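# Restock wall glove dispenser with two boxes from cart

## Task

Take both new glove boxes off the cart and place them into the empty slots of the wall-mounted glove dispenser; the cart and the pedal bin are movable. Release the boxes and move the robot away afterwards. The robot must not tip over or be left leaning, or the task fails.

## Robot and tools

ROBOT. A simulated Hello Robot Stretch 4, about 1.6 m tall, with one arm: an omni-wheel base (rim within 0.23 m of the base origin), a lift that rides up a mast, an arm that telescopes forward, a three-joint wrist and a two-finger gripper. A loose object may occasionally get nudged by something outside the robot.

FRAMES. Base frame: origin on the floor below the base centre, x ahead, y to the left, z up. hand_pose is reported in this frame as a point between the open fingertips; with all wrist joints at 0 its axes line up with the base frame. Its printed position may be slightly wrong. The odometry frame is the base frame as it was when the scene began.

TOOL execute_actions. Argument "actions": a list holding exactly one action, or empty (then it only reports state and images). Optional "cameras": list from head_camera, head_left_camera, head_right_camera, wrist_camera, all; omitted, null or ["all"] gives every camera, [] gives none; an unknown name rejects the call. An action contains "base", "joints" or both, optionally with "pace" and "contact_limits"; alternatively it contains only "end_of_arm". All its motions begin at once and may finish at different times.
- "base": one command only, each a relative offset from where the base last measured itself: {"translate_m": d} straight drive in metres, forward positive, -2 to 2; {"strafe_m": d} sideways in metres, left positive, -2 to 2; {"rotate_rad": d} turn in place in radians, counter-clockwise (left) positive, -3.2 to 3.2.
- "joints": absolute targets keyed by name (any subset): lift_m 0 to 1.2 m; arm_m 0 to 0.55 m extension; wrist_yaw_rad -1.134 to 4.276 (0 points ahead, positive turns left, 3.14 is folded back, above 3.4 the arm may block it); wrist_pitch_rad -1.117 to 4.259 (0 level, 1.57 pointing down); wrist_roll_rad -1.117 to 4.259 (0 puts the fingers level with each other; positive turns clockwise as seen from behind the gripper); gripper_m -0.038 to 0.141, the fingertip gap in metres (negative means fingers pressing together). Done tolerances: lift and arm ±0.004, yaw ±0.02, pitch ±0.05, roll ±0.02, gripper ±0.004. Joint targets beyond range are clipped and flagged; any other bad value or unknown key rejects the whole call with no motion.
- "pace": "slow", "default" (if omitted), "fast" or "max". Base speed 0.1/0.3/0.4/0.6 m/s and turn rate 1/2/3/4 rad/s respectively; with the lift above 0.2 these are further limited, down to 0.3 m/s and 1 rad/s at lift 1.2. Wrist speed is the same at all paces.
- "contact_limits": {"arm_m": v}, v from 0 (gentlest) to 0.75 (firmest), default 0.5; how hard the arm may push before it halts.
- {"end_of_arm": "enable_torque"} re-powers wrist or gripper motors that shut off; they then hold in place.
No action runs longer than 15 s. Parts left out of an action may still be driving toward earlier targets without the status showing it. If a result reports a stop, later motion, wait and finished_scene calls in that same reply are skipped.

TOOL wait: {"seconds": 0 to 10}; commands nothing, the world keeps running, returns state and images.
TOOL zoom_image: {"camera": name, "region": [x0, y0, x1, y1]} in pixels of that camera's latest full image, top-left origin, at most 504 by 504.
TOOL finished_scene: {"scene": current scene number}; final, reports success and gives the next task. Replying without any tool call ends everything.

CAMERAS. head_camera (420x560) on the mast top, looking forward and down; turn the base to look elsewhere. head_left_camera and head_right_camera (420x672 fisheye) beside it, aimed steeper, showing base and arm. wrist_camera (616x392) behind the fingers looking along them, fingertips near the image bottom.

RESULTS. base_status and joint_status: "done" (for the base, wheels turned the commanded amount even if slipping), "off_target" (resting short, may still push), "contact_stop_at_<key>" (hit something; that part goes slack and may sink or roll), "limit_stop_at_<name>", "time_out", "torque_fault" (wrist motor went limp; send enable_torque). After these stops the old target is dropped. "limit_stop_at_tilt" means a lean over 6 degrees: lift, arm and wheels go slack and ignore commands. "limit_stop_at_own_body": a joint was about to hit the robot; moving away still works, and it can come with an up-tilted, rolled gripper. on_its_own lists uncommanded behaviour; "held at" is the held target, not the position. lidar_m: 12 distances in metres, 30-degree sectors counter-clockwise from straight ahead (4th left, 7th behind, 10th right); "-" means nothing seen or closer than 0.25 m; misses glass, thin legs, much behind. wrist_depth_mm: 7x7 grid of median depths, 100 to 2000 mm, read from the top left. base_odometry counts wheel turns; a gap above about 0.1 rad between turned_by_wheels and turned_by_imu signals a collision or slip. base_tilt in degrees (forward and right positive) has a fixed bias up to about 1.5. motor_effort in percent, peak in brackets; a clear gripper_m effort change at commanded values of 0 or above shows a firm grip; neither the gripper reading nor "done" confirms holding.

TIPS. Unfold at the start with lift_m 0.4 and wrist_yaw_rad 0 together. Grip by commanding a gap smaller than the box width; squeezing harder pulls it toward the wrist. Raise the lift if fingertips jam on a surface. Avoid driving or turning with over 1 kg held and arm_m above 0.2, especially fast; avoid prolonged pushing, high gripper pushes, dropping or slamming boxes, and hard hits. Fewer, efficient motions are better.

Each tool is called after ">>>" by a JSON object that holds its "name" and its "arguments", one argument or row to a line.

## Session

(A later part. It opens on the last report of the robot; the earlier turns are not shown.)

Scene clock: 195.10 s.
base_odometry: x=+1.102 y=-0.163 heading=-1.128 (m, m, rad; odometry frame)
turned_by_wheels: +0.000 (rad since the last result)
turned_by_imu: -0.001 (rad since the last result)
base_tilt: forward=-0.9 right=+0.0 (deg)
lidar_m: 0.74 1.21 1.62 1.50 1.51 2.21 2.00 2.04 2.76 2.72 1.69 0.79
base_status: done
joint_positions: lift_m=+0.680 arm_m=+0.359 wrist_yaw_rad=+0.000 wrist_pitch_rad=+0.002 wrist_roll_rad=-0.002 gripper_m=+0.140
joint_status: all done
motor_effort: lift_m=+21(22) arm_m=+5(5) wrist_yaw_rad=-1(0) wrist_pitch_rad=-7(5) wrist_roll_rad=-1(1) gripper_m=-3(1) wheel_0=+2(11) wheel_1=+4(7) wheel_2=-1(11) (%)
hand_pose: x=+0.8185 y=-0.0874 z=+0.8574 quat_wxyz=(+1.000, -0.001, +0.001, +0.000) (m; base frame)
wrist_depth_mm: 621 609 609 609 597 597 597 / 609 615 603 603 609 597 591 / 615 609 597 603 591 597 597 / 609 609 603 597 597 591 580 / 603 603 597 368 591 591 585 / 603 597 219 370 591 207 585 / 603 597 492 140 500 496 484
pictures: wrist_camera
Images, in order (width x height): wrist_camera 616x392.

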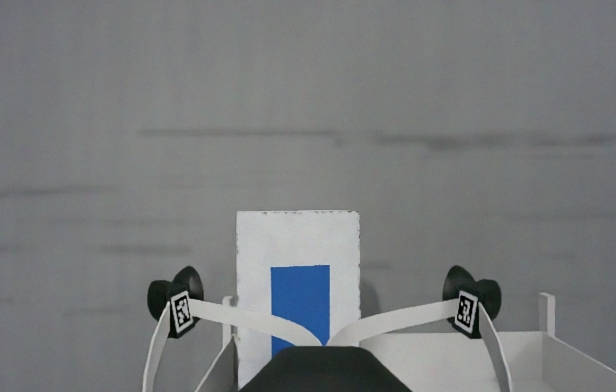

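>>> {"name": "execute_actions", "arguments": {
  "actions": [
    {"base":{"strafe_m":0.02},"joints":{"arm_m":0.54}}
  ],
  "cameras": ["wrist_camera"]
}}

>>> {"name": "execute_actions", "arguments": {
  "actions": [
    {"joints":{"gripper_m":0.05}}
  ],
  "cameras": ["wrist_camera"]
}}

>>> {"name": "execute_actions", "arguments": {
  "actions": [
    {"joints":{"lift_m":0.95}}
  ],
  "cameras": ["head_camera"]
}}

Scene clock: 198.60 s.
base_odometry: x=+1.120 y=-0.154 heading=-1.128 (m, m, rad; odometry frame)
turned_by_wheels: +0.000 (rad since the last result)
turned_by_imu: -0.001 (rad since the last result)
base_tilt: forward=-0.8 right=+0.0 (deg)
lidar_m: 0.75 1.22 1.61 1.45 1.50 2.14 2.01 2.04 2.75 2.72 1.71 0.80
base_status: done
joint_positions: lift_m=+0.680 arm_m=+0.539 wrist_yaw_rad=+0.000 wrist_pitch_rad=+0.002 wrist_roll_rad=-0.002 gripper_m=+0.140
joint_status: all done
motor_effort: lift_m=+21(21) arm_m=+5(6) wrist_yaw_rad=+0(1) wrist_pitch_rad=-7(7) wrist_roll_rad=+0(1) gripper_m=-1(1) wheel_0=+0(15) wheel_1=+0(9) wheel_2=+0(1) (%)
hand_pose: x=+0.9985 y=-0.0873 z=+0.8574 quat_wxyz=(+1.000, -0.001, +0.001, +0.000) (m; base frame)
wrist_depth_mm: 427 421 418 418 418 415 410 / 424 421 418 415 418 410 410 / 421 418 415 413 415 413 413 / 421 418 415 413 413 410 407 / 421 418 198 205 216 410 407 / 415 418 195 202 210 207 404 / 418 413 192 140 209 407 404
pictures: wrist_camera
Images, in order (width x height): wrist_camera 616x392.

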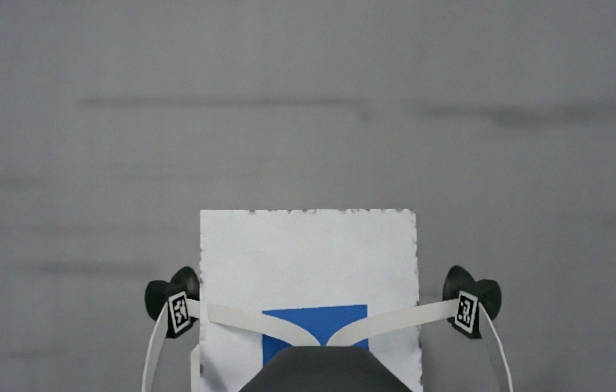

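Scene clock: 200.50 s.
base_odometry: x=+1.120 y=-0.154 heading=-1.128 (m, m, rad; odometry frame)
turned_by_wheels: +0.000 (rad since the last result)
turned_by_imu: -0.001 (rad since the last result)
base_tilt: forward=-0.8 right=+0.0 (deg)
lidar_m: 0.74 1.20 1.61 1.46 1.49 2.17 2.01 2.06 2.74 2.74 1.69 0.79
base_status: not commanded
joint_positions: lift_m=+0.680 arm_m=+0.539 wrist_yaw_rad=+0.002 wrist_pitch_rad=+0.004 wrist_roll_rad=-0.002 gripper_m=+0.051
joint_status: all done
motor_effort: lift_m=+21(21) arm_m=+5(5) wrist_yaw_rad=-6(7) wrist_pitch_rad=-11(11) wrist_roll_rad=+0(2) gripper_m=-32(34) wheel_0=+0(0) wheel_1=+0(0) wheel_2=+0(0) (%)
hand_pose: x=+0.9987 y=-0.0869 z=+0.8569 quat_wxyz=(+1.000, -0.001, +0.002, +0.001) (m; base frame)
wrist_depth_mm: 421 424 418 418 415 413 413 / 421 421 415 415 415 413 410 / 421 424 418 415 410 413 410 / 421 421 415 415 413 410 407 / 418 418 181 185 192 407 404 / 418 415 180 185 191 182 404 / 418 413 179 182 191 404 404
pictures: wrist_camera
Images, in order (width x height): wrist_camera 616x392.

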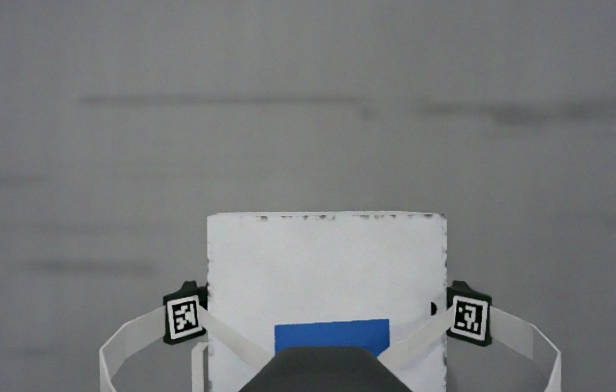

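Scene clock: 202.67 s.
base_odometry: x=+1.120 y=-0.154 heading=-1.128 (m, m, rad; odometry frame)
turned_by_wheels: +0.000 (rad since the last result)
turned_by_imu: -0.001 (rad since the last result)
base_tilt: forward=-0.8 right=+0.0 (deg)
lidar_m: 0.72 1.20 1.60 1.46 1.50 2.18 2.02 2.05 2.76 2.74 1.69 0.78
base_status: not commanded
joint_positions: lift_m=+0.950 arm_m=+0.539 wrist_yaw_rad=+0.000 wrist_pitch_rad=+0.007 wrist_roll_rad=-0.002 gripper_m=+0.051
joint_status: all done
motor_effort: lift_m=+24(28) arm_m=+5(5) wrist_yaw_rad=-1(5) wrist_pitch_rad=-21(25) wrist_roll_rad=-1(1) gripper_m=-34(32) wheel_0=+0(0) wheel_1=+0(0) wheel_2=+0(0) (%)
hand_pose: x=+0.9986 y=-0.0873 z=+1.1257 quat_wxyz=(+1.000, -0.001, +0.004, +0.000) (m; base frame)
wrist_depth_mm: 421 418 415 415 413 413 410 / 421 418 418 415 410 410 410 / 418 415 415 413 410 413 407 / 421 415 413 413 413 410 407 / 418 418 183 187 194 410 404 / 418 415 181 185 190 183 407 / 418 415 178 180 189 404 404
pictures: head_camera
Images, in order (width x height): head_camera 420x560.

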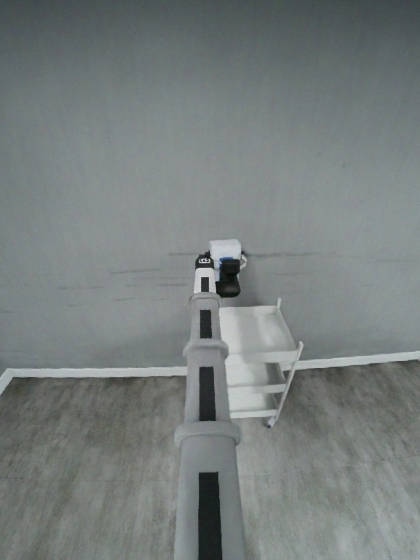

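>>> {"name": "execute_actions", "arguments": {
  "actions": [
    {"joints":{"arm_m":0.0,"wrist_yaw_rad":-0.11}}
  ],
  "cameras": []
}}

>>> {"name": "execute_actions", "arguments": {
  "actions": [
    {"base":{"rotate_rad":1.568}}
  ],
  "cameras": []
}}

>>> {"name": "execute_actions", "arguments": {
  "actions": [
    {"base":{"strafe_m":0.628}}
  ],
  "cameras": []
}}

>>> {"name": "execute_actions", "arguments": {
  "actions": [
    {"base":{"translate_m":0.726},"joints":{"lift_m":0.8}}
  ],
  "cameras": ["head_camera"]
}}

>>> {"name": "zoom_image", "arguments": {
  "camera": "head_camera",
  "region": [130, 300, 310, 450]
}}

Scene clock: 209.77 s.
base_odometry: x=+1.120 y=-0.154 heading=-1.128 (m, m, rad; odometry frame)
turned_by_wheels: +0.000 (rad since the last result)
turned_by_imu: -0.002 (rad since the last result)
base_tilt: forward=-0.9 right=-0.1 (deg)
lidar_m: 0.39 1.20 1.61 1.49 1.50 2.18 2.02 2.05 2.76 2.73 1.69 0.40
base_status: not commanded
joint_positions: lift_m=+0.950 arm_m=+0.002 wrist_yaw_rad=-0.110 wrist_pitch_rad=+0.008 wrist_roll_rad=-0.002 gripper_m=+0.051
joint_status: all done
motor_effort: lift_m=+24(23) arm_m=-5(8) wrist_yaw_rad=+0(10) wrist_pitch_rad=-23(22) wrist_roll_rad=-1(0) gripper_m=-33(34) wheel_0=+0(0) wheel_1=+0(0) wheel_2=+0(0) (%)
hand_pose: x=+0.4497 y=-0.1186 z=+1.1256 quat_wxyz=(+0.998, -0.001, +0.004, -0.055) (m; base frame)
wrist_depth_mm: 904 960 960 991 1008 1042 1060 / 917 931 960 991 991 1025 1060 / 917 931 960 976 1025 1042 1042 / 931 931 946 976 1008 1025 1042 / 917 946 183 187 193 1025 1060 / 917 931 181 185 191 183 1042 / 904 917 178 180 189 991 1060
pictures: none
No camera images: the call's "cameras" was empty. Leave "cameras" out to get every camera's image.

Scene clock: 211.93 s.
base_odometry: x=+1.120 y=-0.154 heading=+0.440 (m, m, rad; odometry frame)
turned_by_wheels: +1.567 (rad since the last result)
turned_by_imu: +1.546 (rad since the last result)
base_tilt: forward=-0.9 right=+0.0 (deg)
lidar_m: 0.39 1.49 2.14 1.98 2.00 2.74 2.75 1.72 0.78 0.75 1.19 0.40
base_status: done
joint_positions: lift_m=+0.950 arm_m=+0.002 wrist_yaw_rad=-0.110 wrist_pitch_rad=+0.007 wrist_roll_rad=-0.002 gripper_m=+0.051
joint_status: not commanded
on_its_own: wrist_pitch_rad is at rest, and its effort (-25) is outside its rest range (-23 to +23)
motor_effort: lift_m=+23(24) arm_m=-5(5) wrist_yaw_rad=-2(3) wrist_pitch_rad=-25(23) wrist_roll_rad=+0(0) gripper_m=-33(34) wheel_0=-2(5) wheel_1=-4(9) wheel_2=-1(7) (%)
hand_pose: x=+0.4497 y=-0.1185 z=+1.1257 quat_wxyz=(+0.998, -0.001, +0.004, -0.055) (m; base frame)
wrist_depth_mm: 1336 1336 1366 1397 1430 1464 1336 / 1281 1336 1336 1366 1430 1464 1336 / 1281 1308 1366 1366 1397 1464 1336 / 1281 1336 1336 1336 1397 1430 1366 / 1281 1281 183 187 194 1397 1366 / 1281 1308 181 185 190 182 1336 / 1205 1229 178 180 188 1430 1255
pictures: none
No camera images: the call's "cameras" was empty. Leave "cameras" out to get every camera's image.

Scene clock: 215.33 s.
base_odometry: x=+0.852 y=+0.414 heading=+0.440 (m, m, rad; odometry frame)
turned_by_wheels: +0.000 (rad since the last result)
turned_by_imu: -0.004 (rad since the last result)
base_tilt: forward=-0.9 right=+0.0 (deg)
lidar_m: 0.38 1.58 2.01 1.48 1.36 1.85 2.76 2.60 1.45 1.37 1.85 0.38
base_status: done
joint_positions: lift_m=+0.950 arm_m=+0.002 wrist_yaw_rad=-0.110 wrist_pitch_rad=+0.007 wrist_roll_rad=-0.002 gripper_m=+0.051
joint_status: not commanded
motor_effort: lift_m=+23(23) arm_m=-5(5) wrist_yaw_rad=+0(1) wrist_pitch_rad=-22(23) wrist_roll_rad=-1(1) gripper_m=-32(32) wheel_0=-2(15) wheel_1=+1(11) wheel_2=+0(1) (%)
hand_pose: x=+0.4497 y=-0.1186 z=+1.1257 quat_wxyz=(+0.998, -0.001, +0.004, -0.055) (m; base frame)
wrist_depth_mm: 1281 1308 1336 1366 1397 1464 1499 / 1255 1308 1308 1366 1397 1464 1464 / 1255 1281 1336 1366 1430 1430 1499 / 1255 1308 1281 1336 1430 1430 1464 / 1255 1281 184 187 193 1430 1464 / 1255 1281 181 185 190 181 1464 / 1255 1281 178 180 189 1430 1464
pictures: none
No camera images: the call's "cameras" was empty. Leave "cameras" out to get every camera's image.

Scene clock: 219.23 s.
base_odometry: x=+1.509 y=+0.723 heading=+0.440 (m, m, rad; odometry frame)
turned_by_wheels: +0.001 (rad since the last result)
turned_by_imu: -0.003 (rad since the last result)
base_tilt: forward=-0.8 right=-0.1 (deg)
lidar_m: 0.38 0.82 1.11 1.93 1.72 1.87 3.55 2.61 1.56 1.77 1.19 0.40
base_status: done
joint_positions: lift_m=+0.800 arm_m=+0.002 wrist_yaw_rad=-0.110 wrist_pitch_rad=+0.008 wrist_roll_rad=-0.002 gripper_m=+0.051
joint_status: all done
motor_effort: lift_m=+17(22) arm_m=-5(5) wrist_yaw_rad=+0(0) wrist_pitch_rad=-20(24) wrist_roll_rad=+1(1) gripper_m=-28(34) wheel_0=+3(7) wheel_1=+4(9) wheel_2=-1(11) (%)
hand_pose: x=+0.4497 y=-0.1186 z=+0.9762 quat_wxyz=(+0.998, -0.001, +0.004, -0.055) (m; base frame)
wrist_depth_mm: 569 580 597 615 627 647 661 / 569 585 597 615 621 647 668 / 569 585 597 609 627 640 661 / 564 574 591 609 627 640 661 / 569 580 183 187 193 640 654 / 564 574 181 185 191 183 661 / 559 569 178 180 188 640 654
pictures: head_camera
Images, in order (width x height): head_camera 420x560.

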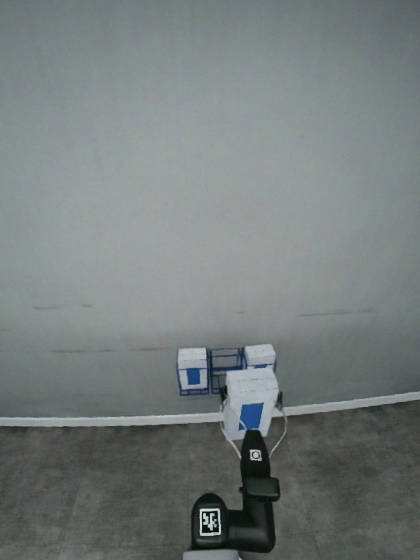

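Region (130, 300, 310, 450) of head_camera's 420x560 image, scaled by 2.800, with more detail than that image has.

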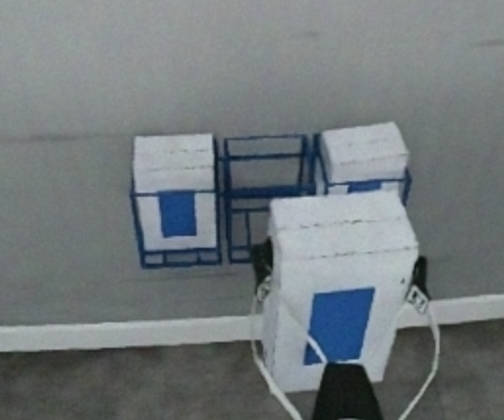

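>>> {"name": "execute_actions", "arguments": {
  "actions": [
    {"joints":{"arm_m":0.33}}
  ],
  "cameras": ["head_camera"]
}}

>>> {"name": "zoom_image", "arguments": {
  "camera": "head_camera",
  "region": [150, 270, 290, 400]
}}

Scene clock: 225.27 s.
base_odometry: x=+1.509 y=+0.723 heading=+0.440 (m, m, rad; odometry frame)
turned_by_wheels: +0.000 (rad since the last result)
turned_by_imu: -0.002 (rad since the last result)
base_tilt: forward=-0.9 right=+0.0 (deg)
lidar_m: 0.68 0.84 1.12 1.92 1.73 1.87 3.55 2.61 1.57 1.77 1.19 0.75
base_status: not commanded
joint_positions: lift_m=+0.800 arm_m=+0.329 wrist_yaw_rad=-0.110 wrist_pitch_rad=+0.007 wrist_roll_rad=-0.002 gripper_m=+0.051
joint_status: all done
motor_effort: lift_m=+17(17) arm_m=+5(4) wrist_yaw_rad=-1(1) wrist_pitch_rad=-22(21) wrist_roll_rad=+0(0) gripper_m=-34(36) wheel_0=+4(3) wheel_1=+4(3) wheel_2=-1(1) (%)
hand_pose: x=+0.7772 y=-0.1185 z=+0.9762 quat_wxyz=(+0.998, -0.001, +0.004, -0.055) (m; base frame)
wrist_depth_mm: 256 262 268 276 283 291 298 / 257 263 267 276 282 291 297 / 256 260 268 274 282 290 297 / 255 260 267 273 281 289 296 / 255 260 183 187 194 289 296 / 254 258 180 185 191 182 294 / 254 258 178 180 188 287 293
pictures: head_camera
Images, in order (width x height): head_camera 420x560.

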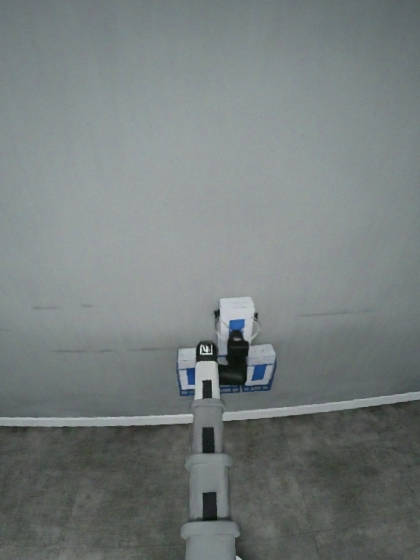

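Region (150, 270, 290, 400) of head_camera's 420x560 image, scaled by 3.600, with more detail than that image has; it fills the top 468 rows of this view, and the rest is white.

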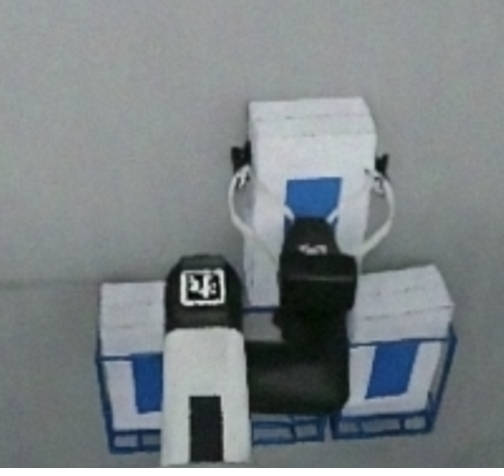

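>>> {"name": "execute_actions", "arguments": {
  "actions": [
    {"base":{"strafe_m":0.016},"joints":{"arm_m":0.341,"lift_m":0.725},"pace":"slow"}
  ],
  "cameras": ["head_camera"]
}}

>>> {"name": "zoom_image", "arguments": {
  "camera": "head_camera",
  "region": [150, 280, 290, 410]
}}

>>> {"name": "execute_actions", "arguments": {
  "actions": [
    {"joints":{"lift_m":0.675},"pace":"slow"}
  ],
  "cameras": ["head_camera"]
}}

>>> {"name": "zoom_image", "arguments": {
  "camera": "head_camera",
  "region": [150, 280, 290, 410]
}}

Scene clock: 231.17 s.
base_odometry: x=+1.502 y=+0.737 heading=+0.440 (m, m, rad; odometry frame)
turned_by_wheels: +0.000 (rad since the last result)
turned_by_imu: -0.002 (rad since the last result)
base_tilt: forward=-0.8 right=+0.0 (deg)
lidar_m: 0.69 0.83 1.13 1.91 1.70 1.87 3.54 2.64 1.55 1.77 1.18 0.76
base_status: done
joint_positions: lift_m=+0.725 arm_m=+0.340 wrist_yaw_rad=-0.110 wrist_pitch_rad=+0.007 wrist_roll_rad=-0.002 gripper_m=+0.051
joint_status: all done
motor_effort: lift_m=+16(17) arm_m=+5(6) wrist_yaw_rad=+0(0) wrist_pitch_rad=-20(21) wrist_roll_rad=+0(0) gripper_m=-32(33) wheel_0=-4(7) wheel_1=+4(7) wheel_2=+0(1) (%)
hand_pose: x=+0.7882 y=-0.1185 z=+0.9012 quat_wxyz=(+0.998, -0.001, +0.004, -0.055) (m; base frame)
wrist_depth_mm: 245 251 257 264 271 279 285 / 245 251 256 265 272 278 286 / 244 251 257 263 271 277 285 / 244 250 256 263 267 277 283 / 243 249 183 187 193 277 285 / 243 247 181 185 190 183 282 / 243 248 178 180 188 274 281
pictures: head_camera
Images, in order (width x height): head_camera 420x560.

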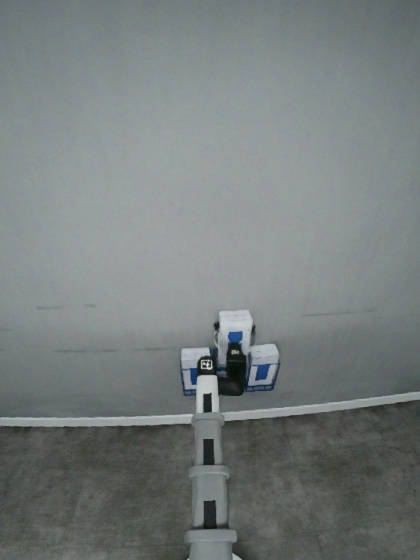

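Region (150, 280, 290, 410) of head_camera's 420x560 image, scaled by 3.600, with more detail than that image has; it fills the top 468 rows of this view, and the rest is white.

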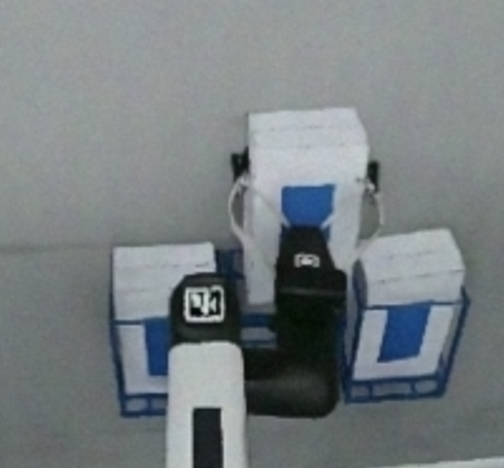

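Scene clock: 232.47 s.
base_odometry: x=+1.502 y=+0.738 heading=+0.441 (m, m, rad; odometry frame)
turned_by_wheels: +0.001 (rad since the last result)
turned_by_imu: +0.000 (rad since the last result)
base_tilt: forward=-0.9 right=+0.0 (deg)
lidar_m: 0.70 0.85 1.13 1.91 1.72 1.84 3.55 2.64 1.56 1.78 1.20 0.75
base_status: not commanded
joint_positions: lift_m=+0.675 arm_m=+0.340 wrist_yaw_rad=-0.107 wrist_pitch_rad=+0.007 wrist_roll_rad=+0.000 gripper_m=+0.051
joint_status: all done
motor_effort: lift_m=+16(14) arm_m=+4(5) wrist_yaw_rad=-10(13) wrist_pitch_rad=-22(45) wrist_roll_rad=-4(5) gripper_m=-31(32) wheel_0=+2(4) wheel_1=+3(4) wheel_2=+2(2) (%)
hand_pose: x=+0.7886 y=-0.1176 z=+0.8514 quat_wxyz=(+0.999, +0.000, +0.004, -0.053) (m; base frame)
wrist_depth_mm: 246 251 257 264 270 277 282 / 246 251 257 264 268 277 283 / 245 250 256 263 268 277 281 / 245 250 254 260 267 276 281 / 244 250 185 189 196 274 281 / 244 247 180 185 191 184 278 / 243 247 176 179 187 272 278
pictures: head_camera
Images, in order (width x height): head_camera 420x560.

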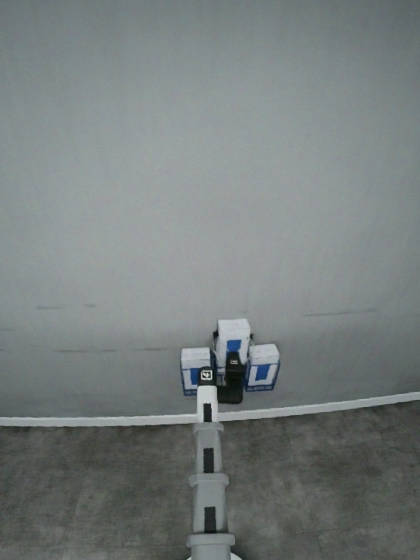

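Region (150, 280, 290, 410) of head_camera's 420x560 image, scaled by 3.600, with more detail than that image has; it fills the top 468 rows of this view, and the rest is white.

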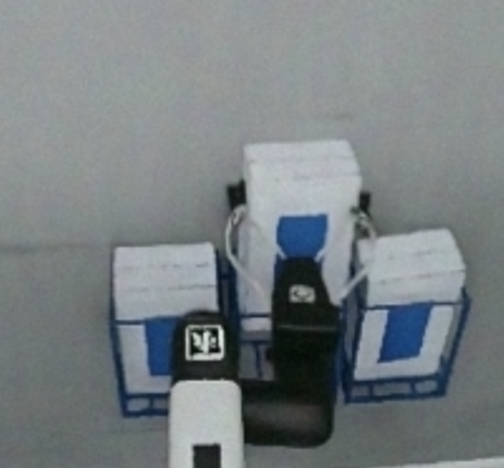

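>>> {"name": "execute_actions", "arguments": {
  "actions": [
    {"base":{"strafe_m":0.006},"joints":{"lift_m":0.60},"pace":"slow"}
  ],
  "cameras": ["head_camera"]
}}

>>> {"name": "zoom_image", "arguments": {
  "camera": "head_camera",
  "region": [150, 280, 290, 410]
}}

Scene clock: 236.33 s.
base_odometry: x=+1.500 y=+0.743 heading=+0.441 (m, m, rad; odometry frame)
turned_by_wheels: +0.000 (rad since the last result)
turned_by_imu: -0.002 (rad since the last result)
base_tilt: forward=-0.9 right=+0.0 (deg)
lidar_m: 0.69 0.81 1.10 1.90 1.70 1.86 3.56 2.66 1.57 1.78 1.20 0.75
base_status: done
joint_positions: lift_m=+0.600 arm_m=+0.340 wrist_yaw_rad=-0.108 wrist_pitch_rad=+0.007 wrist_roll_rad=-0.001 gripper_m=+0.051
joint_status: all done
motor_effort: lift_m=+16(17) arm_m=+5(5) wrist_yaw_rad=-5(10) wrist_pitch_rad=-22(22) wrist_roll_rad=-2(5) gripper_m=-32(32) wheel_0=-4(4) wheel_1=+4(7) wheel_2=+0(1) (%)
hand_pose: x=+0.7885 y=-0.1181 z=+0.7764 quat_wxyz=(+0.999, +0.000, +0.003, -0.054) (m; base frame)
wrist_depth_mm: 246 252 257 265 272 278 285 / 246 252 258 264 271 278 283 / 244 251 256 264 270 277 283 / 244 250 255 262 268 277 283 / 244 249 183 188 195 274 281 / 244 248 181 185 191 182 281 / 204 186 176 179 189 195 139
pictures: head_camera
Images, in order (width x height): head_camera 420x560.

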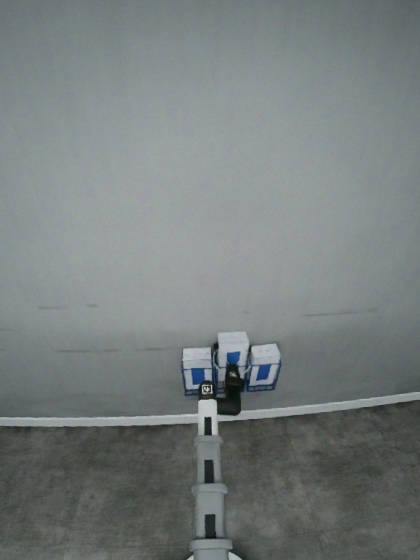

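Region (150, 280, 290, 410) of head_camera's 420x560 image, scaled by 3.600, with more detail than that image has; it fills the top 468 rows of this view, and the rest is white.

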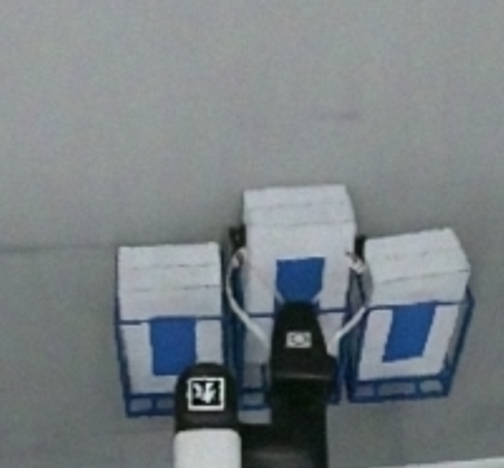

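>>> {"name": "execute_actions", "arguments": {
  "actions": [
    {"joints":{"gripper_m":0.13}}
  ],
  "cameras": []
}}

>>> {"name": "execute_actions", "arguments": {
  "actions": [
    {"joints":{"lift_m":0.66}}
  ],
  "cameras": []
}}

>>> {"name": "execute_actions", "arguments": {
  "actions": [
    {"base":{"translate_m":-0.3},"joints":{"arm_m":0.0}}
  ],
  "cameras": ["head_camera"]
}}

>>> {"name": "zoom_image", "arguments": {
  "camera": "head_camera",
  "region": [150, 280, 300, 400]
}}

Scene clock: 240.77 s.
base_odometry: x=+1.500 y=+0.743 heading=+0.441 (m, m, rad; odometry frame)
turned_by_wheels: +0.000 (rad since the last result)
turned_by_imu: -0.002 (rad since the last result)
base_tilt: forward=-0.9 right=+0.0 (deg)
lidar_m: 0.68 0.80 1.11 1.90 1.71 1.87 3.53 2.64 1.56 1.76 1.18 0.74
base_status: not commanded
joint_positions: lift_m=+0.600 arm_m=+0.340 wrist_yaw_rad=-0.110 wrist_pitch_rad=+0.002 wrist_roll_rad=-0.002 gripper_m=+0.130
joint_status: all done
motor_effort: lift_m=+16(16) arm_m=+4(5) wrist_yaw_rad=+0(6) wrist_pitch_rad=-7(26) wrist_roll_rad=-1(3) gripper_m=-2(30) wheel_0=-1(4) wheel_1=+3(4) wheel_2=+0(0) (%)
hand_pose: x=+0.7883 y=-0.1186 z=+0.7777 quat_wxyz=(+0.998, -0.001, +0.001, -0.055) (m; base frame)
wrist_depth_mm: 246 253 259 267 273 279 287 / 245 252 258 265 272 278 286 / 245 251 257 264 271 279 285 / 244 251 257 263 270 277 282 / 244 249 255 262 268 276 283 / 244 248 195 195 200 211 282 / 211 206 191 137 198 209 214
pictures: none
No camera images: the call's "cameras" was empty. Leave "cameras" out to get every camera's image.

Scene clock: 241.93 s.
base_odometry: x=+1.500 y=+0.743 heading=+0.441 (m, m, rad; odometry frame)
turned_by_wheels: +0.000 (rad since the last result)
turned_by_imu: +0.000 (rad since the last result)
base_tilt: forward=-0.9 right=+0.0 (deg)
lidar_m: 0.70 0.83 1.11 1.90 1.70 1.85 3.56 2.61 1.59 1.79 1.18 0.74
base_status: not commanded
joint_positions: lift_m=+0.660 arm_m=+0.340 wrist_yaw_rad=-0.110 wrist_pitch_rad=+0.002 wrist_roll_rad=-0.002 gripper_m=+0.130
joint_status: all done
motor_effort: lift_m=+21(21) arm_m=+4(5) wrist_yaw_rad=-1(0) wrist_pitch_rad=-6(8) wrist_roll_rad=-2(1) gripper_m=+0(1) wheel_0=-1(1) wheel_1=+3(3) wheel_2=+0(0) (%)
hand_pose: x=+0.7883 y=-0.1186 z=+0.8373 quat_wxyz=(+0.998, -0.001, +0.001, -0.055) (m; base frame)
wrist_depth_mm: 247 253 258 265 274 281 286 / 246 252 259 265 272 279 285 / 245 252 257 264 271 278 285 / 245 251 256 263 270 277 282 / 244 250 256 263 270 276 283 / 243 248 204 260 267 212 281 / 241 247 253 137 268 273 281
pictures: none
No camera images: the call's "cameras" was empty. Leave "cameras" out to get every camera's image.

Scene clock: 244.40 s.
base_odometry: x=+1.228 y=+0.615 heading=+0.441 (m, m, rad; odometry frame)
turned_by_wheels: +0.000 (rad since the last result)
turned_by_imu: +0.000 (rad since the last result)
base_tilt: forward=-0.9 right=+0.0 (deg)
lidar_m: 1.00 1.13 1.55 1.91 1.53 1.81 3.21 2.64 1.44 1.56 1.62 1.05
base_status: done
joint_positions: lift_m=+0.660 arm_m=+0.002 wrist_yaw_rad=-0.110 wrist_pitch_rad=+0.002 wrist_roll_rad=-0.002 gripper_m=+0.130
joint_status: all done
motor_effort: lift_m=+22(21) arm_m=-5(6) wrist_yaw_rad=+1(1) wrist_pitch_rad=-9(9) wrist_roll_rad=+0(1) gripper_m=+1(2) wheel_0=-3(6) wheel_1=-2(9) wheel_2=+2(11) (%)
hand_pose: x=+0.4497 y=-0.1186 z=+0.8373 quat_wxyz=(+0.998, -0.001, +0.001, -0.055) (m; base frame)
wrist_depth_mm: 854 878 904 931 946 991 1008 / 866 878 891 917 946 976 991 / 854 866 904 917 946 960 991 / 854 866 904 917 931 960 991 / 854 866 891 917 931 976 991 / 842 866 204 831 842 211 991 / 854 866 798 137 931 960 991
pictures: head_camera
Images, in order (width x height): head_camera 420x560.

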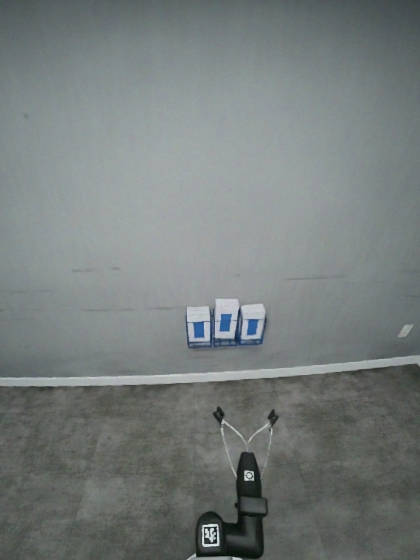

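Region (150, 280, 300, 400) of head_camera's 420x560 image, scaled by 3.360, with more detail than that image has; it fills the top 403 rows of this view, and the rest is white.

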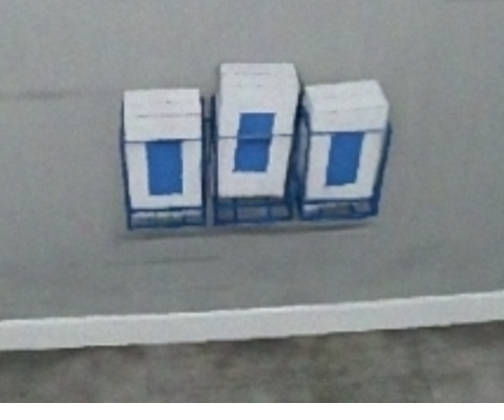

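>>> {"name": "execute_actions", "arguments": {
  "actions": [
    {"base":{"translate_m":0.3},"joints":{"arm_m":0.0,"lift_m":0.72,"gripper_m":0.0}}
  ],
  "cameras": []
}}

>>> {"name": "execute_actions", "arguments": {
  "actions": [
    {"joints":{"arm_m":0.32}}
  ],
  "cameras": ["wrist_camera"]
}}

>>> {"name": "execute_actions", "arguments": {
  "actions": [
    {"joints":{"lift_m":0.62},"pace":"slow"}
  ],
  "cameras": ["wrist_camera","head_camera"]
}}

Scene clock: 250.13 s.
base_odometry: x=+1.500 y=+0.743 heading=+0.441 (m, m, rad; odometry frame)
turned_by_wheels: +0.000 (rad since the last result)
turned_by_imu: -0.003 (rad since the last result)
base_tilt: forward=-0.9 right=+0.0 (deg)
lidar_m: 0.68 0.84 1.13 1.91 1.71 1.85 3.55 2.64 1.58 1.78 1.20 0.74
base_status: done
joint_positions: lift_m=+0.720 arm_m=+0.002 wrist_yaw_rad=-0.110 wrist_pitch_rad=+0.002 wrist_roll_rad=-0.002 gripper_m=+0.000
joint_status: all done
motor_effort: lift_m=+21(18) arm_m=-5(5) wrist_yaw_rad=+0(0) wrist_pitch_rad=-8(5) wrist_roll_rad=-2(0) gripper_m=-8(7) wheel_0=+4(8) wheel_1=+3(8) wheel_2=-1(12) (%)
hand_pose: x=+0.4497 y=-0.1186 z=+0.8973 quat_wxyz=(+0.998, -0.001, +0.001, -0.055) (m; base frame)
wrist_depth_mm: 569 585 597 615 627 647 661 / 564 585 597 615 627 647 661 / 574 580 591 615 627 647 661 / 564 580 597 609 621 640 661 / 564 580 591 603 615 640 654 / 559 574 585 202 189 640 647 / 559 569 500 145 525 634 654
pictures: none
No camera images: the call's "cameras" was empty. Leave "cameras" out to get every camera's image.

Scene clock: 252.20 s.
base_odometry: x=+1.500 y=+0.743 heading=+0.441 (m, m, rad; odometry frame)
turned_by_wheels: +0.000 (rad since the last result)
turned_by_imu: -0.001 (rad since the last result)
base_tilt: forward=-0.9 right=+0.0 (deg)
lidar_m: 0.68 0.81 1.13 1.90 1.69 1.85 3.54 2.65 1.57 1.77 1.21 0.74
base_status: not commanded
joint_positions: lift_m=+0.720 arm_m=+0.319 wrist_yaw_rad=-0.110 wrist_pitch_rad=+0.002 wrist_roll_rad=-0.002 gripper_m=+0.000
joint_status: all done
motor_effort: lift_m=+21(21) arm_m=+5(7) wrist_yaw_rad=-1(0) wrist_pitch_rad=-8(8) wrist_roll_rad=-1(1) gripper_m=-1(12) wheel_0=+4(3) wheel_1=+3(3) wheel_2=+0(1) (%)
hand_pose: x=+0.7672 y=-0.1185 z=+0.8974 quat_wxyz=(+0.998, -0.001, +0.001, -0.055) (m; base frame)
wrist_depth_mm: 267 273 281 287 296 303 309 / 266 272 279 287 296 301 307 / 264 272 279 285 293 300 307 / 264 270 278 285 293 298 307 / 264 268 276 283 290 298 304 / 263 268 273 202 190 297 304 / 263 267 273 145 289 294 303
pictures: wrist_camera
Images, in order (width x height): wrist_camera 616x392.

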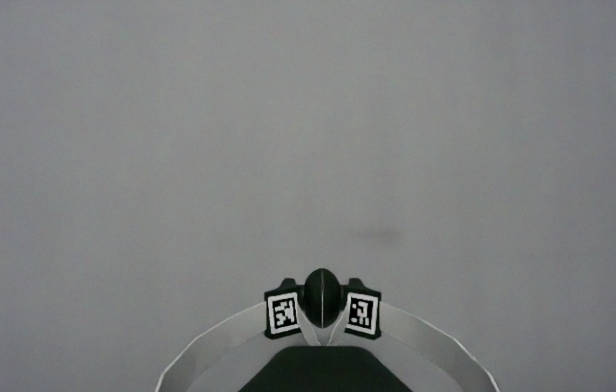

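Scene clock: 253.90 s.
base_odometry: x=+1.500 y=+0.743 heading=+0.441 (m, m, rad; odometry frame)
turned_by_wheels: +0.000 (rad since the last result)
turned_by_imu: -0.001 (rad since the last result)
base_tilt: forward=-0.9 right=+0.0 (deg)
lidar_m: 0.69 0.83 1.13 1.89 1.69 1.87 3.55 2.67 1.56 1.80 1.18 0.75
base_status: not commanded
joint_positions: lift_m=+0.620 arm_m=+0.319 wrist_yaw_rad=-0.110 wrist_pitch_rad=+0.002 wrist_roll_rad=-0.002 gripper_m=+0.000
joint_status: all done
motor_effort: lift_m=+14(17) arm_m=+5(5) wrist_yaw_rad=-1(0) wrist_pitch_rad=-7(7) wrist_roll_rad=-2(2) gripper_m=-4(6) wheel_0=+4(4) wheel_1=+3(3) wheel_2=-1(1) (%)
hand_pose: x=+0.7672 y=-0.1185 z=+0.7979 quat_wxyz=(+0.998, -0.001, +0.001, -0.055) (m; base frame)
wrist_depth_mm: 267 273 281 289 296 303 310 / 266 273 279 285 294 300 309 / 265 271 277 285 293 300 307 / 265 272 277 285 294 300 306 / 264 270 276 283 291 298 307 / 262 268 273 201 189 298 304 / 262 266 207 144 218 240 253
pictures: head_camera, wrist_camera
Images, in order (width x height): head_camera 420x560, wrist_camera 616x392.

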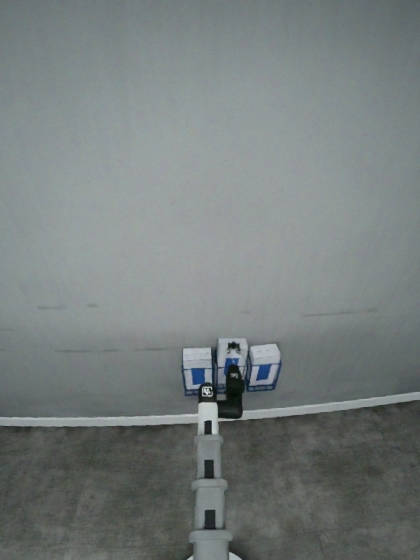

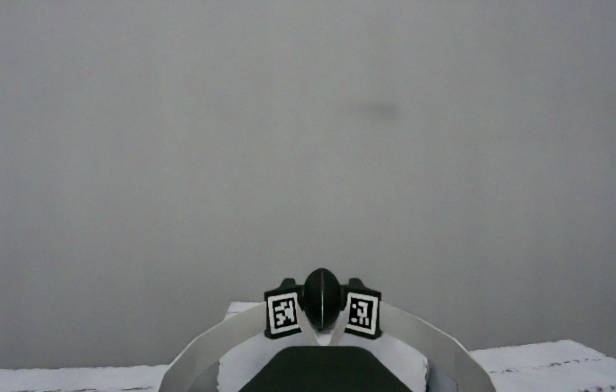

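Just touching now; press further.

>>> {"name": "execute_actions", "arguments": {
  "actions": [
    {"joints":{"lift_m":0.575},"pace":"slow"}
  ],
  "cameras": ["wrist_camera","head_camera"]
}}

Scene clock: 256.13 s.
base_odometry: x=+1.500 y=+0.743 heading=+0.441 (m, m, rad; odometry frame)
turned_by_wheels: +0.000 (rad since the last result)
turned_by_imu: -0.001 (rad since the last result)
base_tilt: forward=-0.9 right=+0.0 (deg)
lidar_m: 0.69 0.83 1.12 1.91 1.68 1.85 3.54 2.65 1.59 1.79 1.18 0.75
base_status: not commanded
joint_positions: lift_m=+0.576 arm_m=+0.319 wrist_yaw_rad=-0.113 wrist_pitch_rad=-0.031 wrist_roll_rad=-0.002 gripper_m=+0.000
joint_status: all done
on_its_own: wrist_pitch_rad is at rest, and its effort (+86) is outside its rest range (-23 to +23)
motor_effort: lift_m=+3(15) arm_m=+5(5) wrist_yaw_rad=+8(8) wrist_pitch_rad=+86(86) wrist_roll_rad=-1(1) gripper_m=-6(7) wheel_0=+4(3) wheel_1=+3(3) wheel_2=+0(1) (%)
hand_pose: x=+0.7667 y=-0.1193 z=+0.7633 quat_wxyz=(+0.998, -0.002, -0.015, -0.056) (m; base frame)
wrist_depth_mm: 277 283 293 298 307 319 325 / 273 279 287 296 303 312 320 / 271 277 283 291 300 307 317 / 267 273 281 289 297 306 312 / 263 271 277 285 291 301 307 / 260 267 270 203 189 296 303 / 209 213 203 133 216 199 218
pictures: head_camera, wrist_camera
Images, in order (width x height): head_camera 420x560, wrist_camera 616x392.

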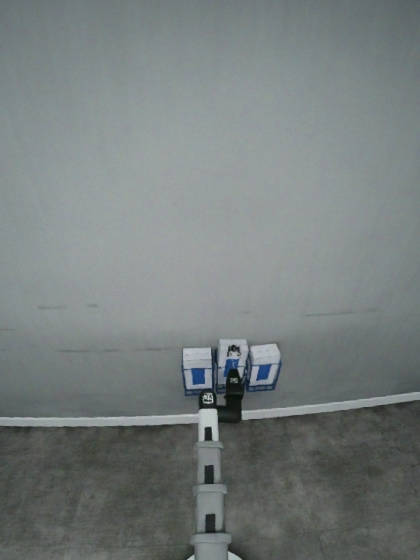

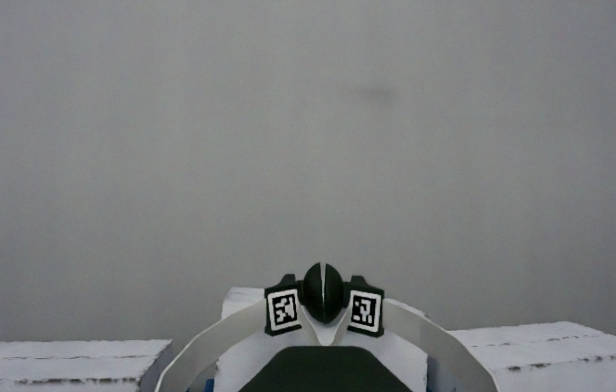

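>>> {"name": "execute_actions", "arguments": {
  "actions": [
    {"joints":{"lift_m":0.66}}
  ],
  "cameras": []
}}

>>> {"name": "execute_actions", "arguments": {
  "actions": [
    {"base":{"translate_m":-0.2},"joints":{"arm_m":0.0}}
  ],
  "cameras": ["head_camera"]
}}

>>> {"name": "zoom_image", "arguments": {
  "camera": "head_camera",
  "region": [160, 290, 300, 410]
}}

Scene clock: 259.40 s.
base_odometry: x=+1.500 y=+0.743 heading=+0.441 (m, m, rad; odometry frame)
turned_by_wheels: +0.000 (rad since the last result)
turned_by_imu: -0.001 (rad since the last result)
base_tilt: forward=-0.8 right=+0.0 (deg)
lidar_m: 0.69 0.83 1.13 1.90 1.69 1.86 3.53 2.63 1.58 1.78 1.16 0.75
base_status: not commanded
joint_positions: lift_m=+0.660 arm_m=+0.319 wrist_yaw_rad=-0.111 wrist_pitch_rad=+0.002 wrist_roll_rad=-0.002 gripper_m=+0.000
joint_status: all done
motor_effort: lift_m=+22(23) arm_m=+5(5) wrist_yaw_rad=+1(7) wrist_pitch_rad=-6(87) wrist_roll_rad=-1(0) gripper_m=-10(6) wheel_0=+4(3) wheel_1=+3(3) wheel_2=+0(1) (%)
hand_pose: x=+0.7671 y=-0.1187 z=+0.8374 quat_wxyz=(+0.998, -0.001, +0.001, -0.055) (m; base frame)
wrist_depth_mm: 267 274 281 287 296 303 309 / 266 273 279 286 294 303 309 / 266 272 278 285 293 300 309 / 264 271 277 285 291 300 307 / 264 270 277 283 290 297 306 / 264 268 273 201 190 298 303 / 262 267 236 145 289 297 303
pictures: none
No camera images: the call's "cameras" was empty. Leave "cameras" out to get every camera's image.

Scene clock: 261.47 s.
base_odometry: x=+1.319 y=+0.658 heading=+0.441 (m, m, rad; odometry frame)
turned_by_wheels: +0.000 (rad since the last result)
turned_by_imu: +0.000 (rad since the last result)
base_tilt: forward=-0.8 right=+0.0 (deg)
lidar_m: 0.88 1.05 1.40 1.90 1.58 1.83 3.34 2.66 1.48 1.79 1.49 0.94
base_status: done
joint_positions: lift_m=+0.660 arm_m=+0.002 wrist_yaw_rad=-0.110 wrist_pitch_rad=+0.002 wrist_roll_rad=-0.002 gripper_m=+0.000
joint_status: all done
motor_effort: lift_m=+22(22) arm_m=-5(6) wrist_yaw_rad=+0(1) wrist_pitch_rad=-7(7) wrist_roll_rad=-1(1) gripper_m=-6(6) wheel_0=-3(10) wheel_1=-2(7) wheel_2=+1(11) (%)
hand_pose: x=+0.4497 y=-0.1186 z=+0.8373 quat_wxyz=(+0.998, -0.001, +0.001, -0.055) (m; base frame)
wrist_depth_mm: 759 778 798 820 842 866 878 / 759 788 798 831 842 866 891 / 759 778 788 820 842 866 878 / 759 768 788 809 831 854 878 / 741 768 788 820 842 854 878 / 750 768 699 202 189 842 866 / 750 768 683 144 750 842 866
pictures: head_camera
Images, in order (width x height): head_camera 420x560.

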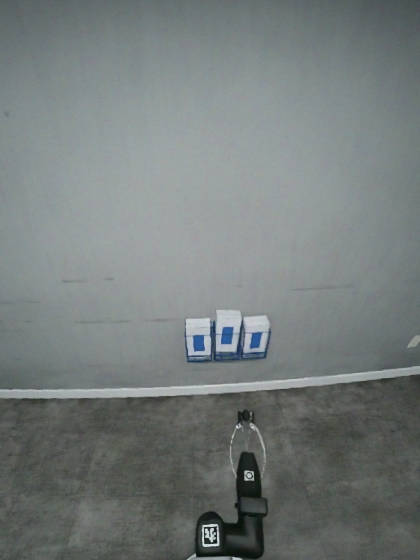

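Region (160, 290, 300, 410) of head_camera's 420x560 image, scaled by 3.600, with more detail than that image has; it fills the top 432 rows of this view, and the rest is white.

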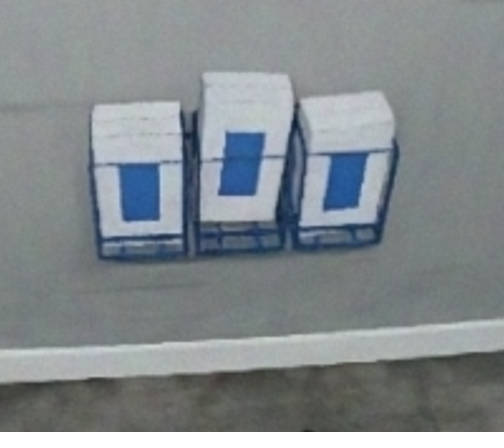

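>>> {"name": "execute_actions", "arguments": {
  "actions": [
    {"base":{"translate_m":0.2},"joints":{"lift_m":0.41}}
  ],
  "cameras": ["wrist_camera"]
}}

>>> {"name": "execute_actions", "arguments": {
  "actions": [
    {"joints":{"arm_m":0.34},"pace":"slow","contact_limits":{"arm_m":0.25}}
  ],
  "cameras": ["wrist_camera","head_camera"]
}}

Scene clock: 267.20 s.
base_odometry: x=+1.500 y=+0.743 heading=+0.441 (m, m, rad; odometry frame)
turned_by_wheels: +0.000 (rad since the last result)
turned_by_imu: -0.002 (rad since the last result)
base_tilt: forward=-0.9 right=+0.0 (deg)
lidar_m: 0.70 0.84 1.11 1.90 1.70 1.86 3.56 2.66 1.56 1.79 1.18 0.73
base_status: done
joint_positions: lift_m=+0.410 arm_m=+0.002 wrist_yaw_rad=-0.110 wrist_pitch_rad=+0.002 wrist_roll_rad=-0.002 gripper_m=+0.000
joint_status: all done
motor_effort: lift_m=+14(17) arm_m=-5(5) wrist_yaw_rad=+1(0) wrist_pitch_rad=-6(9) wrist_roll_rad=-1(0) gripper_m=-7(6) wheel_0=+4(8) wheel_1=+3(9) wheel_2=-1(10) (%)
hand_pose: x=+0.4497 y=-0.1186 z=+0.5879 quat_wxyz=(+0.998, -0.001, +0.001, -0.055) (m; base frame)
wrist_depth_mm: 569 580 597 615 627 654 668 / 574 580 597 615 627 654 668 / 569 580 530 539 539 647 661 / 569 580 500 530 535 640 654 / 564 569 500 525 530 640 654 / 564 569 500 201 189 634 647 / 559 564 580 144 621 640 647
pictures: wrist_camera
Images, in order (width x height): wrist_camera 616x392.

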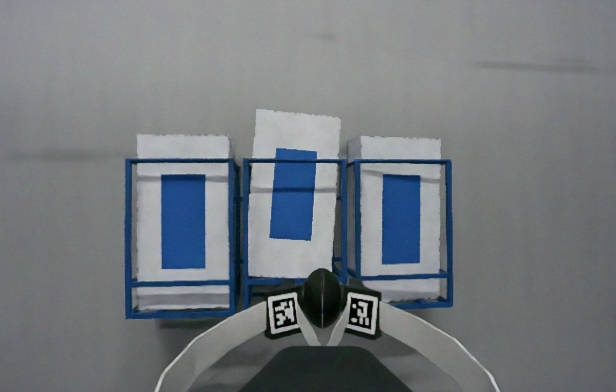

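Scene clock: 271.27 s.
base_odometry: x=+1.500 y=+0.743 heading=+0.441 (m, m, rad; odometry frame)
turned_by_wheels: +0.000 (rad since the last result)
turned_by_imu: -0.002 (rad since the last result)
base_tilt: forward=-0.9 right=+0.0 (deg)
lidar_m: 0.70 0.82 1.12 1.91 1.69 1.85 3.54 2.66 1.57 1.78 1.20 0.74
base_status: not commanded
joint_positions: lift_m=+0.410 arm_m=+0.299 wrist_yaw_rad=-0.111 wrist_pitch_rad=+0.003 wrist_roll_rad=-0.002 gripper_m=+0.000
joint_status: arm_m contact_stop (moved +0.298 of +0.338)
on_its_own: arm_m is slack since a contact_stop (your +0.340 is given up)
motor_effort: lift_m=+15(15) arm_m=+0(14) wrist_yaw_rad=+4(33) wrist_pitch_rad=-10(10) wrist_roll_rad=+0(0) gripper_m=-6(8) wheel_0=+4(4) wheel_1=+3(3) wheel_2=-4(6) (%)
contact_limits: arm_m 0.25
hand_pose: x=+0.7471 y=-0.1189 z=+0.5876 quat_wxyz=(+0.998, -0.001, +0.002, -0.056) (m; base frame)
wrist_depth_mm: 245 290 298 236 242 324 330 / 204 208 230 234 240 225 233 / 204 207 229 235 239 225 234 / 203 207 229 233 239 227 234 / 202 206 229 232 238 229 236 / 202 206 225 196 189 229 236 / 201 205 193 148 203 213 234
pictures: head_camera, wrist_camera
Images, in order (width x height): head_camera 420x560, wrist_camera 616x392.

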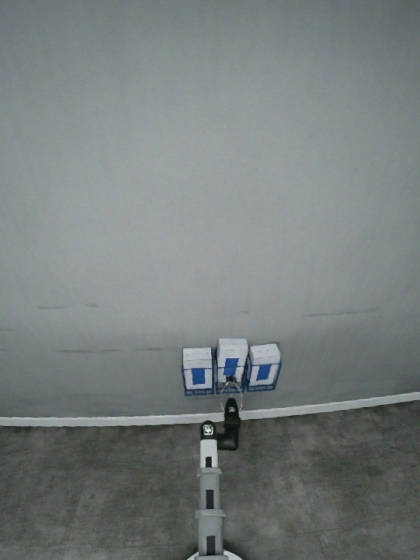

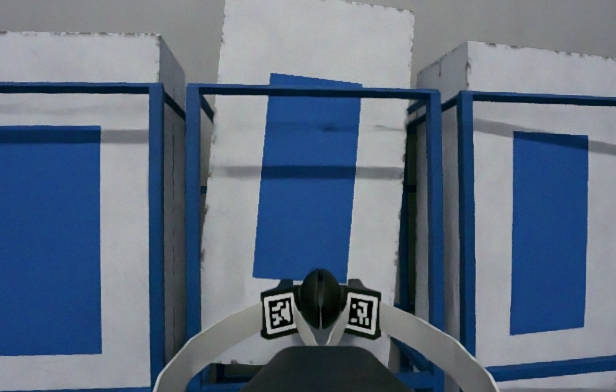

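>>> {"name": "execute_actions", "arguments": {
  "actions": [
    {"joints":{"arm_m":0.1}}
  ],
  "cameras": []
}}

>>> {"name": "execute_actions", "arguments": {
  "actions": [
    {"joints":{"lift_m":0.60,"gripper_m":0.135}}
  ],
  "cameras": []
}}

>>> {"name": "execute_actions", "arguments": {
  "actions": [
    {"joints":{"arm_m":0.338},"pace":"slow"}
  ],
  "cameras": ["wrist_camera"]
}}

>>> {"name": "execute_actions", "arguments": {
  "actions": [
    {"joints":{"gripper_m":0.06}}
  ],
  "cameras": ["wrist_camera","head_camera"]
}}

Scene clock: 277.03 s.
base_odometry: x=+1.500 y=+0.743 heading=+0.441 (m, m, rad; odometry frame)
turned_by_wheels: +0.000 (rad since the last result)
turned_by_imu: -0.002 (rad since the last result)
base_tilt: forward=-0.8 right=+0.0 (deg)
lidar_m: 0.69 0.82 1.12 1.89 1.71 1.86 3.54 2.64 1.57 1.78 1.18 0.75
base_status: not commanded
joint_positions: lift_m=+0.410 arm_m=+0.101 wrist_yaw_rad=-0.110 wrist_pitch_rad=+0.002 wrist_roll_rad=-0.002 gripper_m=+0.000
joint_status: all done
motor_effort: lift_m=+15(15) arm_m=-5(4) wrist_yaw_rad=+0(3) wrist_pitch_rad=-7(12) wrist_roll_rad=-1(1) gripper_m=-10(8) wheel_0=+4(4) wheel_1=+3(3) wheel_2=-4(4) (%)
hand_pose: x=+0.5489 y=-0.1186 z=+0.5878 quat_wxyz=(+0.998, -0.001, +0.001, -0.055) (m; base frame)
wrist_depth_mm: 477 488 500 512 525 539 559 / 473 484 496 504 521 539 549 / 473 402 407 433 430 535 549 / 473 402 407 436 427 445 544 / 469 397 407 436 430 535 544 / 469 394 402 202 190 530 544 / 466 473 389 144 512 525 549
pictures: none
No camera images: the call's "cameras" was empty. Leave "cameras" out to get every camera's image.

Scene clock: 279.30 s.
base_odometry: x=+1.500 y=+0.743 heading=+0.441 (m, m, rad; odometry frame)
turned_by_wheels: +0.000 (rad since the last result)
turned_by_imu: -0.001 (rad since the last result)
base_tilt: forward=-0.9 right=+0.0 (deg)
lidar_m: 0.69 0.82 1.13 1.90 1.70 1.86 3.53 2.65 1.59 1.79 1.17 0.74
base_status: not commanded
joint_positions: lift_m=+0.600 arm_m=+0.101 wrist_yaw_rad=-0.110 wrist_pitch_rad=+0.002 wrist_roll_rad=-0.002 gripper_m=+0.135
joint_status: all done
motor_effort: lift_m=+22(21) arm_m=-5(5) wrist_yaw_rad=+1(0) wrist_pitch_rad=-9(6) wrist_roll_rad=+0(1) gripper_m=+0(10) wheel_0=+4(4) wheel_1=+3(3) wheel_2=-4(4) (%)
hand_pose: x=+0.5489 y=-0.1186 z=+0.7773 quat_wxyz=(+0.998, -0.001, +0.001, -0.055) (m; base frame)
wrist_depth_mm: 477 492 504 512 525 539 559 / 477 480 500 512 525 535 554 / 469 484 500 508 525 535 549 / 469 480 496 508 521 535 549 / 473 484 492 439 512 530 539 / 469 394 218 433 421 213 544 / 469 394 402 139 424 442 539
pictures: none
No camera images: the call's "cameras" was empty. Leave "cameras" out to get every camera's image.

Scene clock: 282.97 s.
base_odometry: x=+1.500 y=+0.743 heading=+0.441 (m, m, rad; odometry frame)
turned_by_wheels: +0.000 (rad since the last result)
turned_by_imu: -0.001 (rad since the last result)
base_tilt: forward=-0.9 right=+0.0 (deg)
lidar_m: 0.68 0.82 1.13 1.89 1.72 1.86 3.54 2.62 1.55 1.78 1.20 0.74
base_status: not commanded
joint_positions: lift_m=+0.600 arm_m=+0.337 wrist_yaw_rad=-0.110 wrist_pitch_rad=+0.002 wrist_roll_rad=-0.002 gripper_m=+0.135
joint_status: all done
motor_effort: lift_m=+21(22) arm_m=+5(6) wrist_yaw_rad=+1(0) wrist_pitch_rad=-6(6) wrist_roll_rad=+0(0) gripper_m=+2(1) wheel_0=+4(4) wheel_1=+3(3) wheel_2=-4(4) (%)
hand_pose: x=+0.7851 y=-0.1186 z=+0.7773 quat_wxyz=(+0.998, -0.001, +0.001, -0.055) (m; base frame)
wrist_depth_mm: 251 256 263 268 277 283 290 / 250 255 263 268 276 283 289 / 248 255 260 266 274 281 289 / 248 253 260 267 273 279 287 / 247 253 259 265 271 281 286 / 246 251 198 195 201 213 285 / 211 206 190 138 198 215 213
pictures: wrist_camera
Images, in order (width x height): wrist_camera 616x392.

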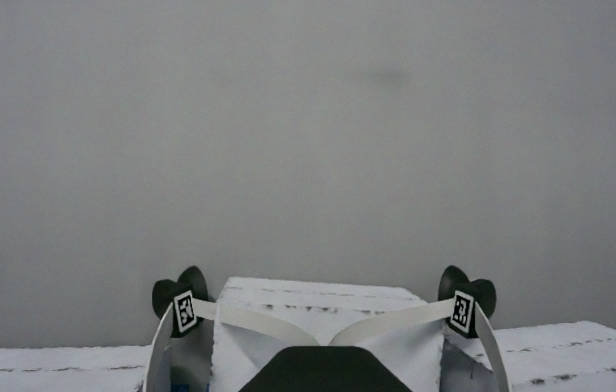

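Scene clock: 284.70 s.
base_odometry: x=+1.500 y=+0.743 heading=+0.441 (m, m, rad; odometry frame)
turned_by_wheels: +0.000 (rad since the last result)
turned_by_imu: -0.001 (rad since the last result)
base_tilt: forward=-0.9 right=+0.0 (deg)
lidar_m: 0.69 0.82 1.10 1.91 1.69 1.85 3.53 2.65 1.57 1.79 1.17 0.75
base_status: not commanded
joint_positions: lift_m=+0.600 arm_m=+0.337 wrist_yaw_rad=-0.110 wrist_pitch_rad=+0.002 wrist_roll_rad=-0.002 gripper_m=+0.061
joint_status: all done
motor_effort: lift_m=+21(22) arm_m=+5(5) wrist_yaw_rad=+0(2) wrist_pitch_rad=-6(10) wrist_roll_rad=+2(1) gripper_m=-29(27) wheel_0=+4(4) wheel_1=+3(3) wheel_2=-4(4) (%)
hand_pose: x=+0.7852 y=-0.1186 z=+0.7773 quat_wxyz=(+0.998, -0.001, +0.001, -0.055) (m; base frame)
wrist_depth_mm: 250 256 263 268 277 283 289 / 249 255 262 268 274 282 290 / 248 255 260 267 274 281 289 / 247 253 259 266 272 281 286 / 247 253 258 266 271 279 286 / 245 251 186 199 206 251 285 / 211 204 182 134 193 197 214
pictures: head_camera, wrist_camera
Images, in order (width x height): head_camera 420x560, wrist_camera 616x392.

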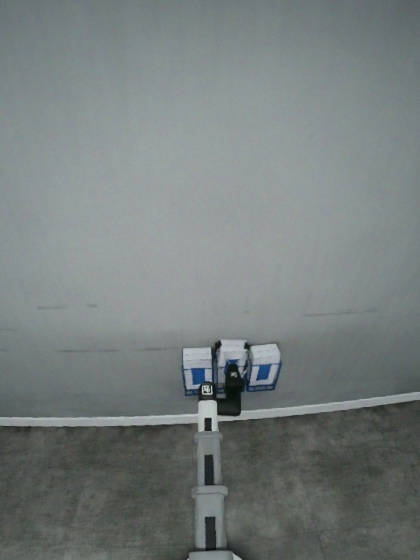

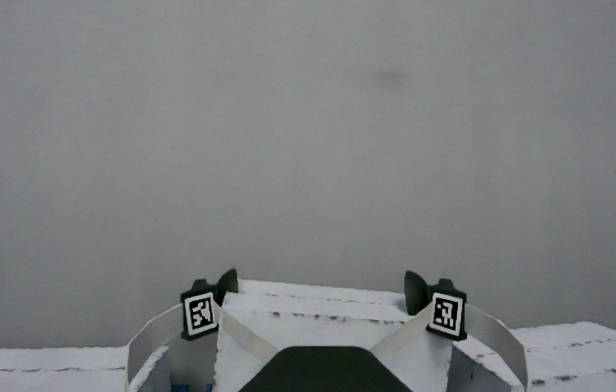

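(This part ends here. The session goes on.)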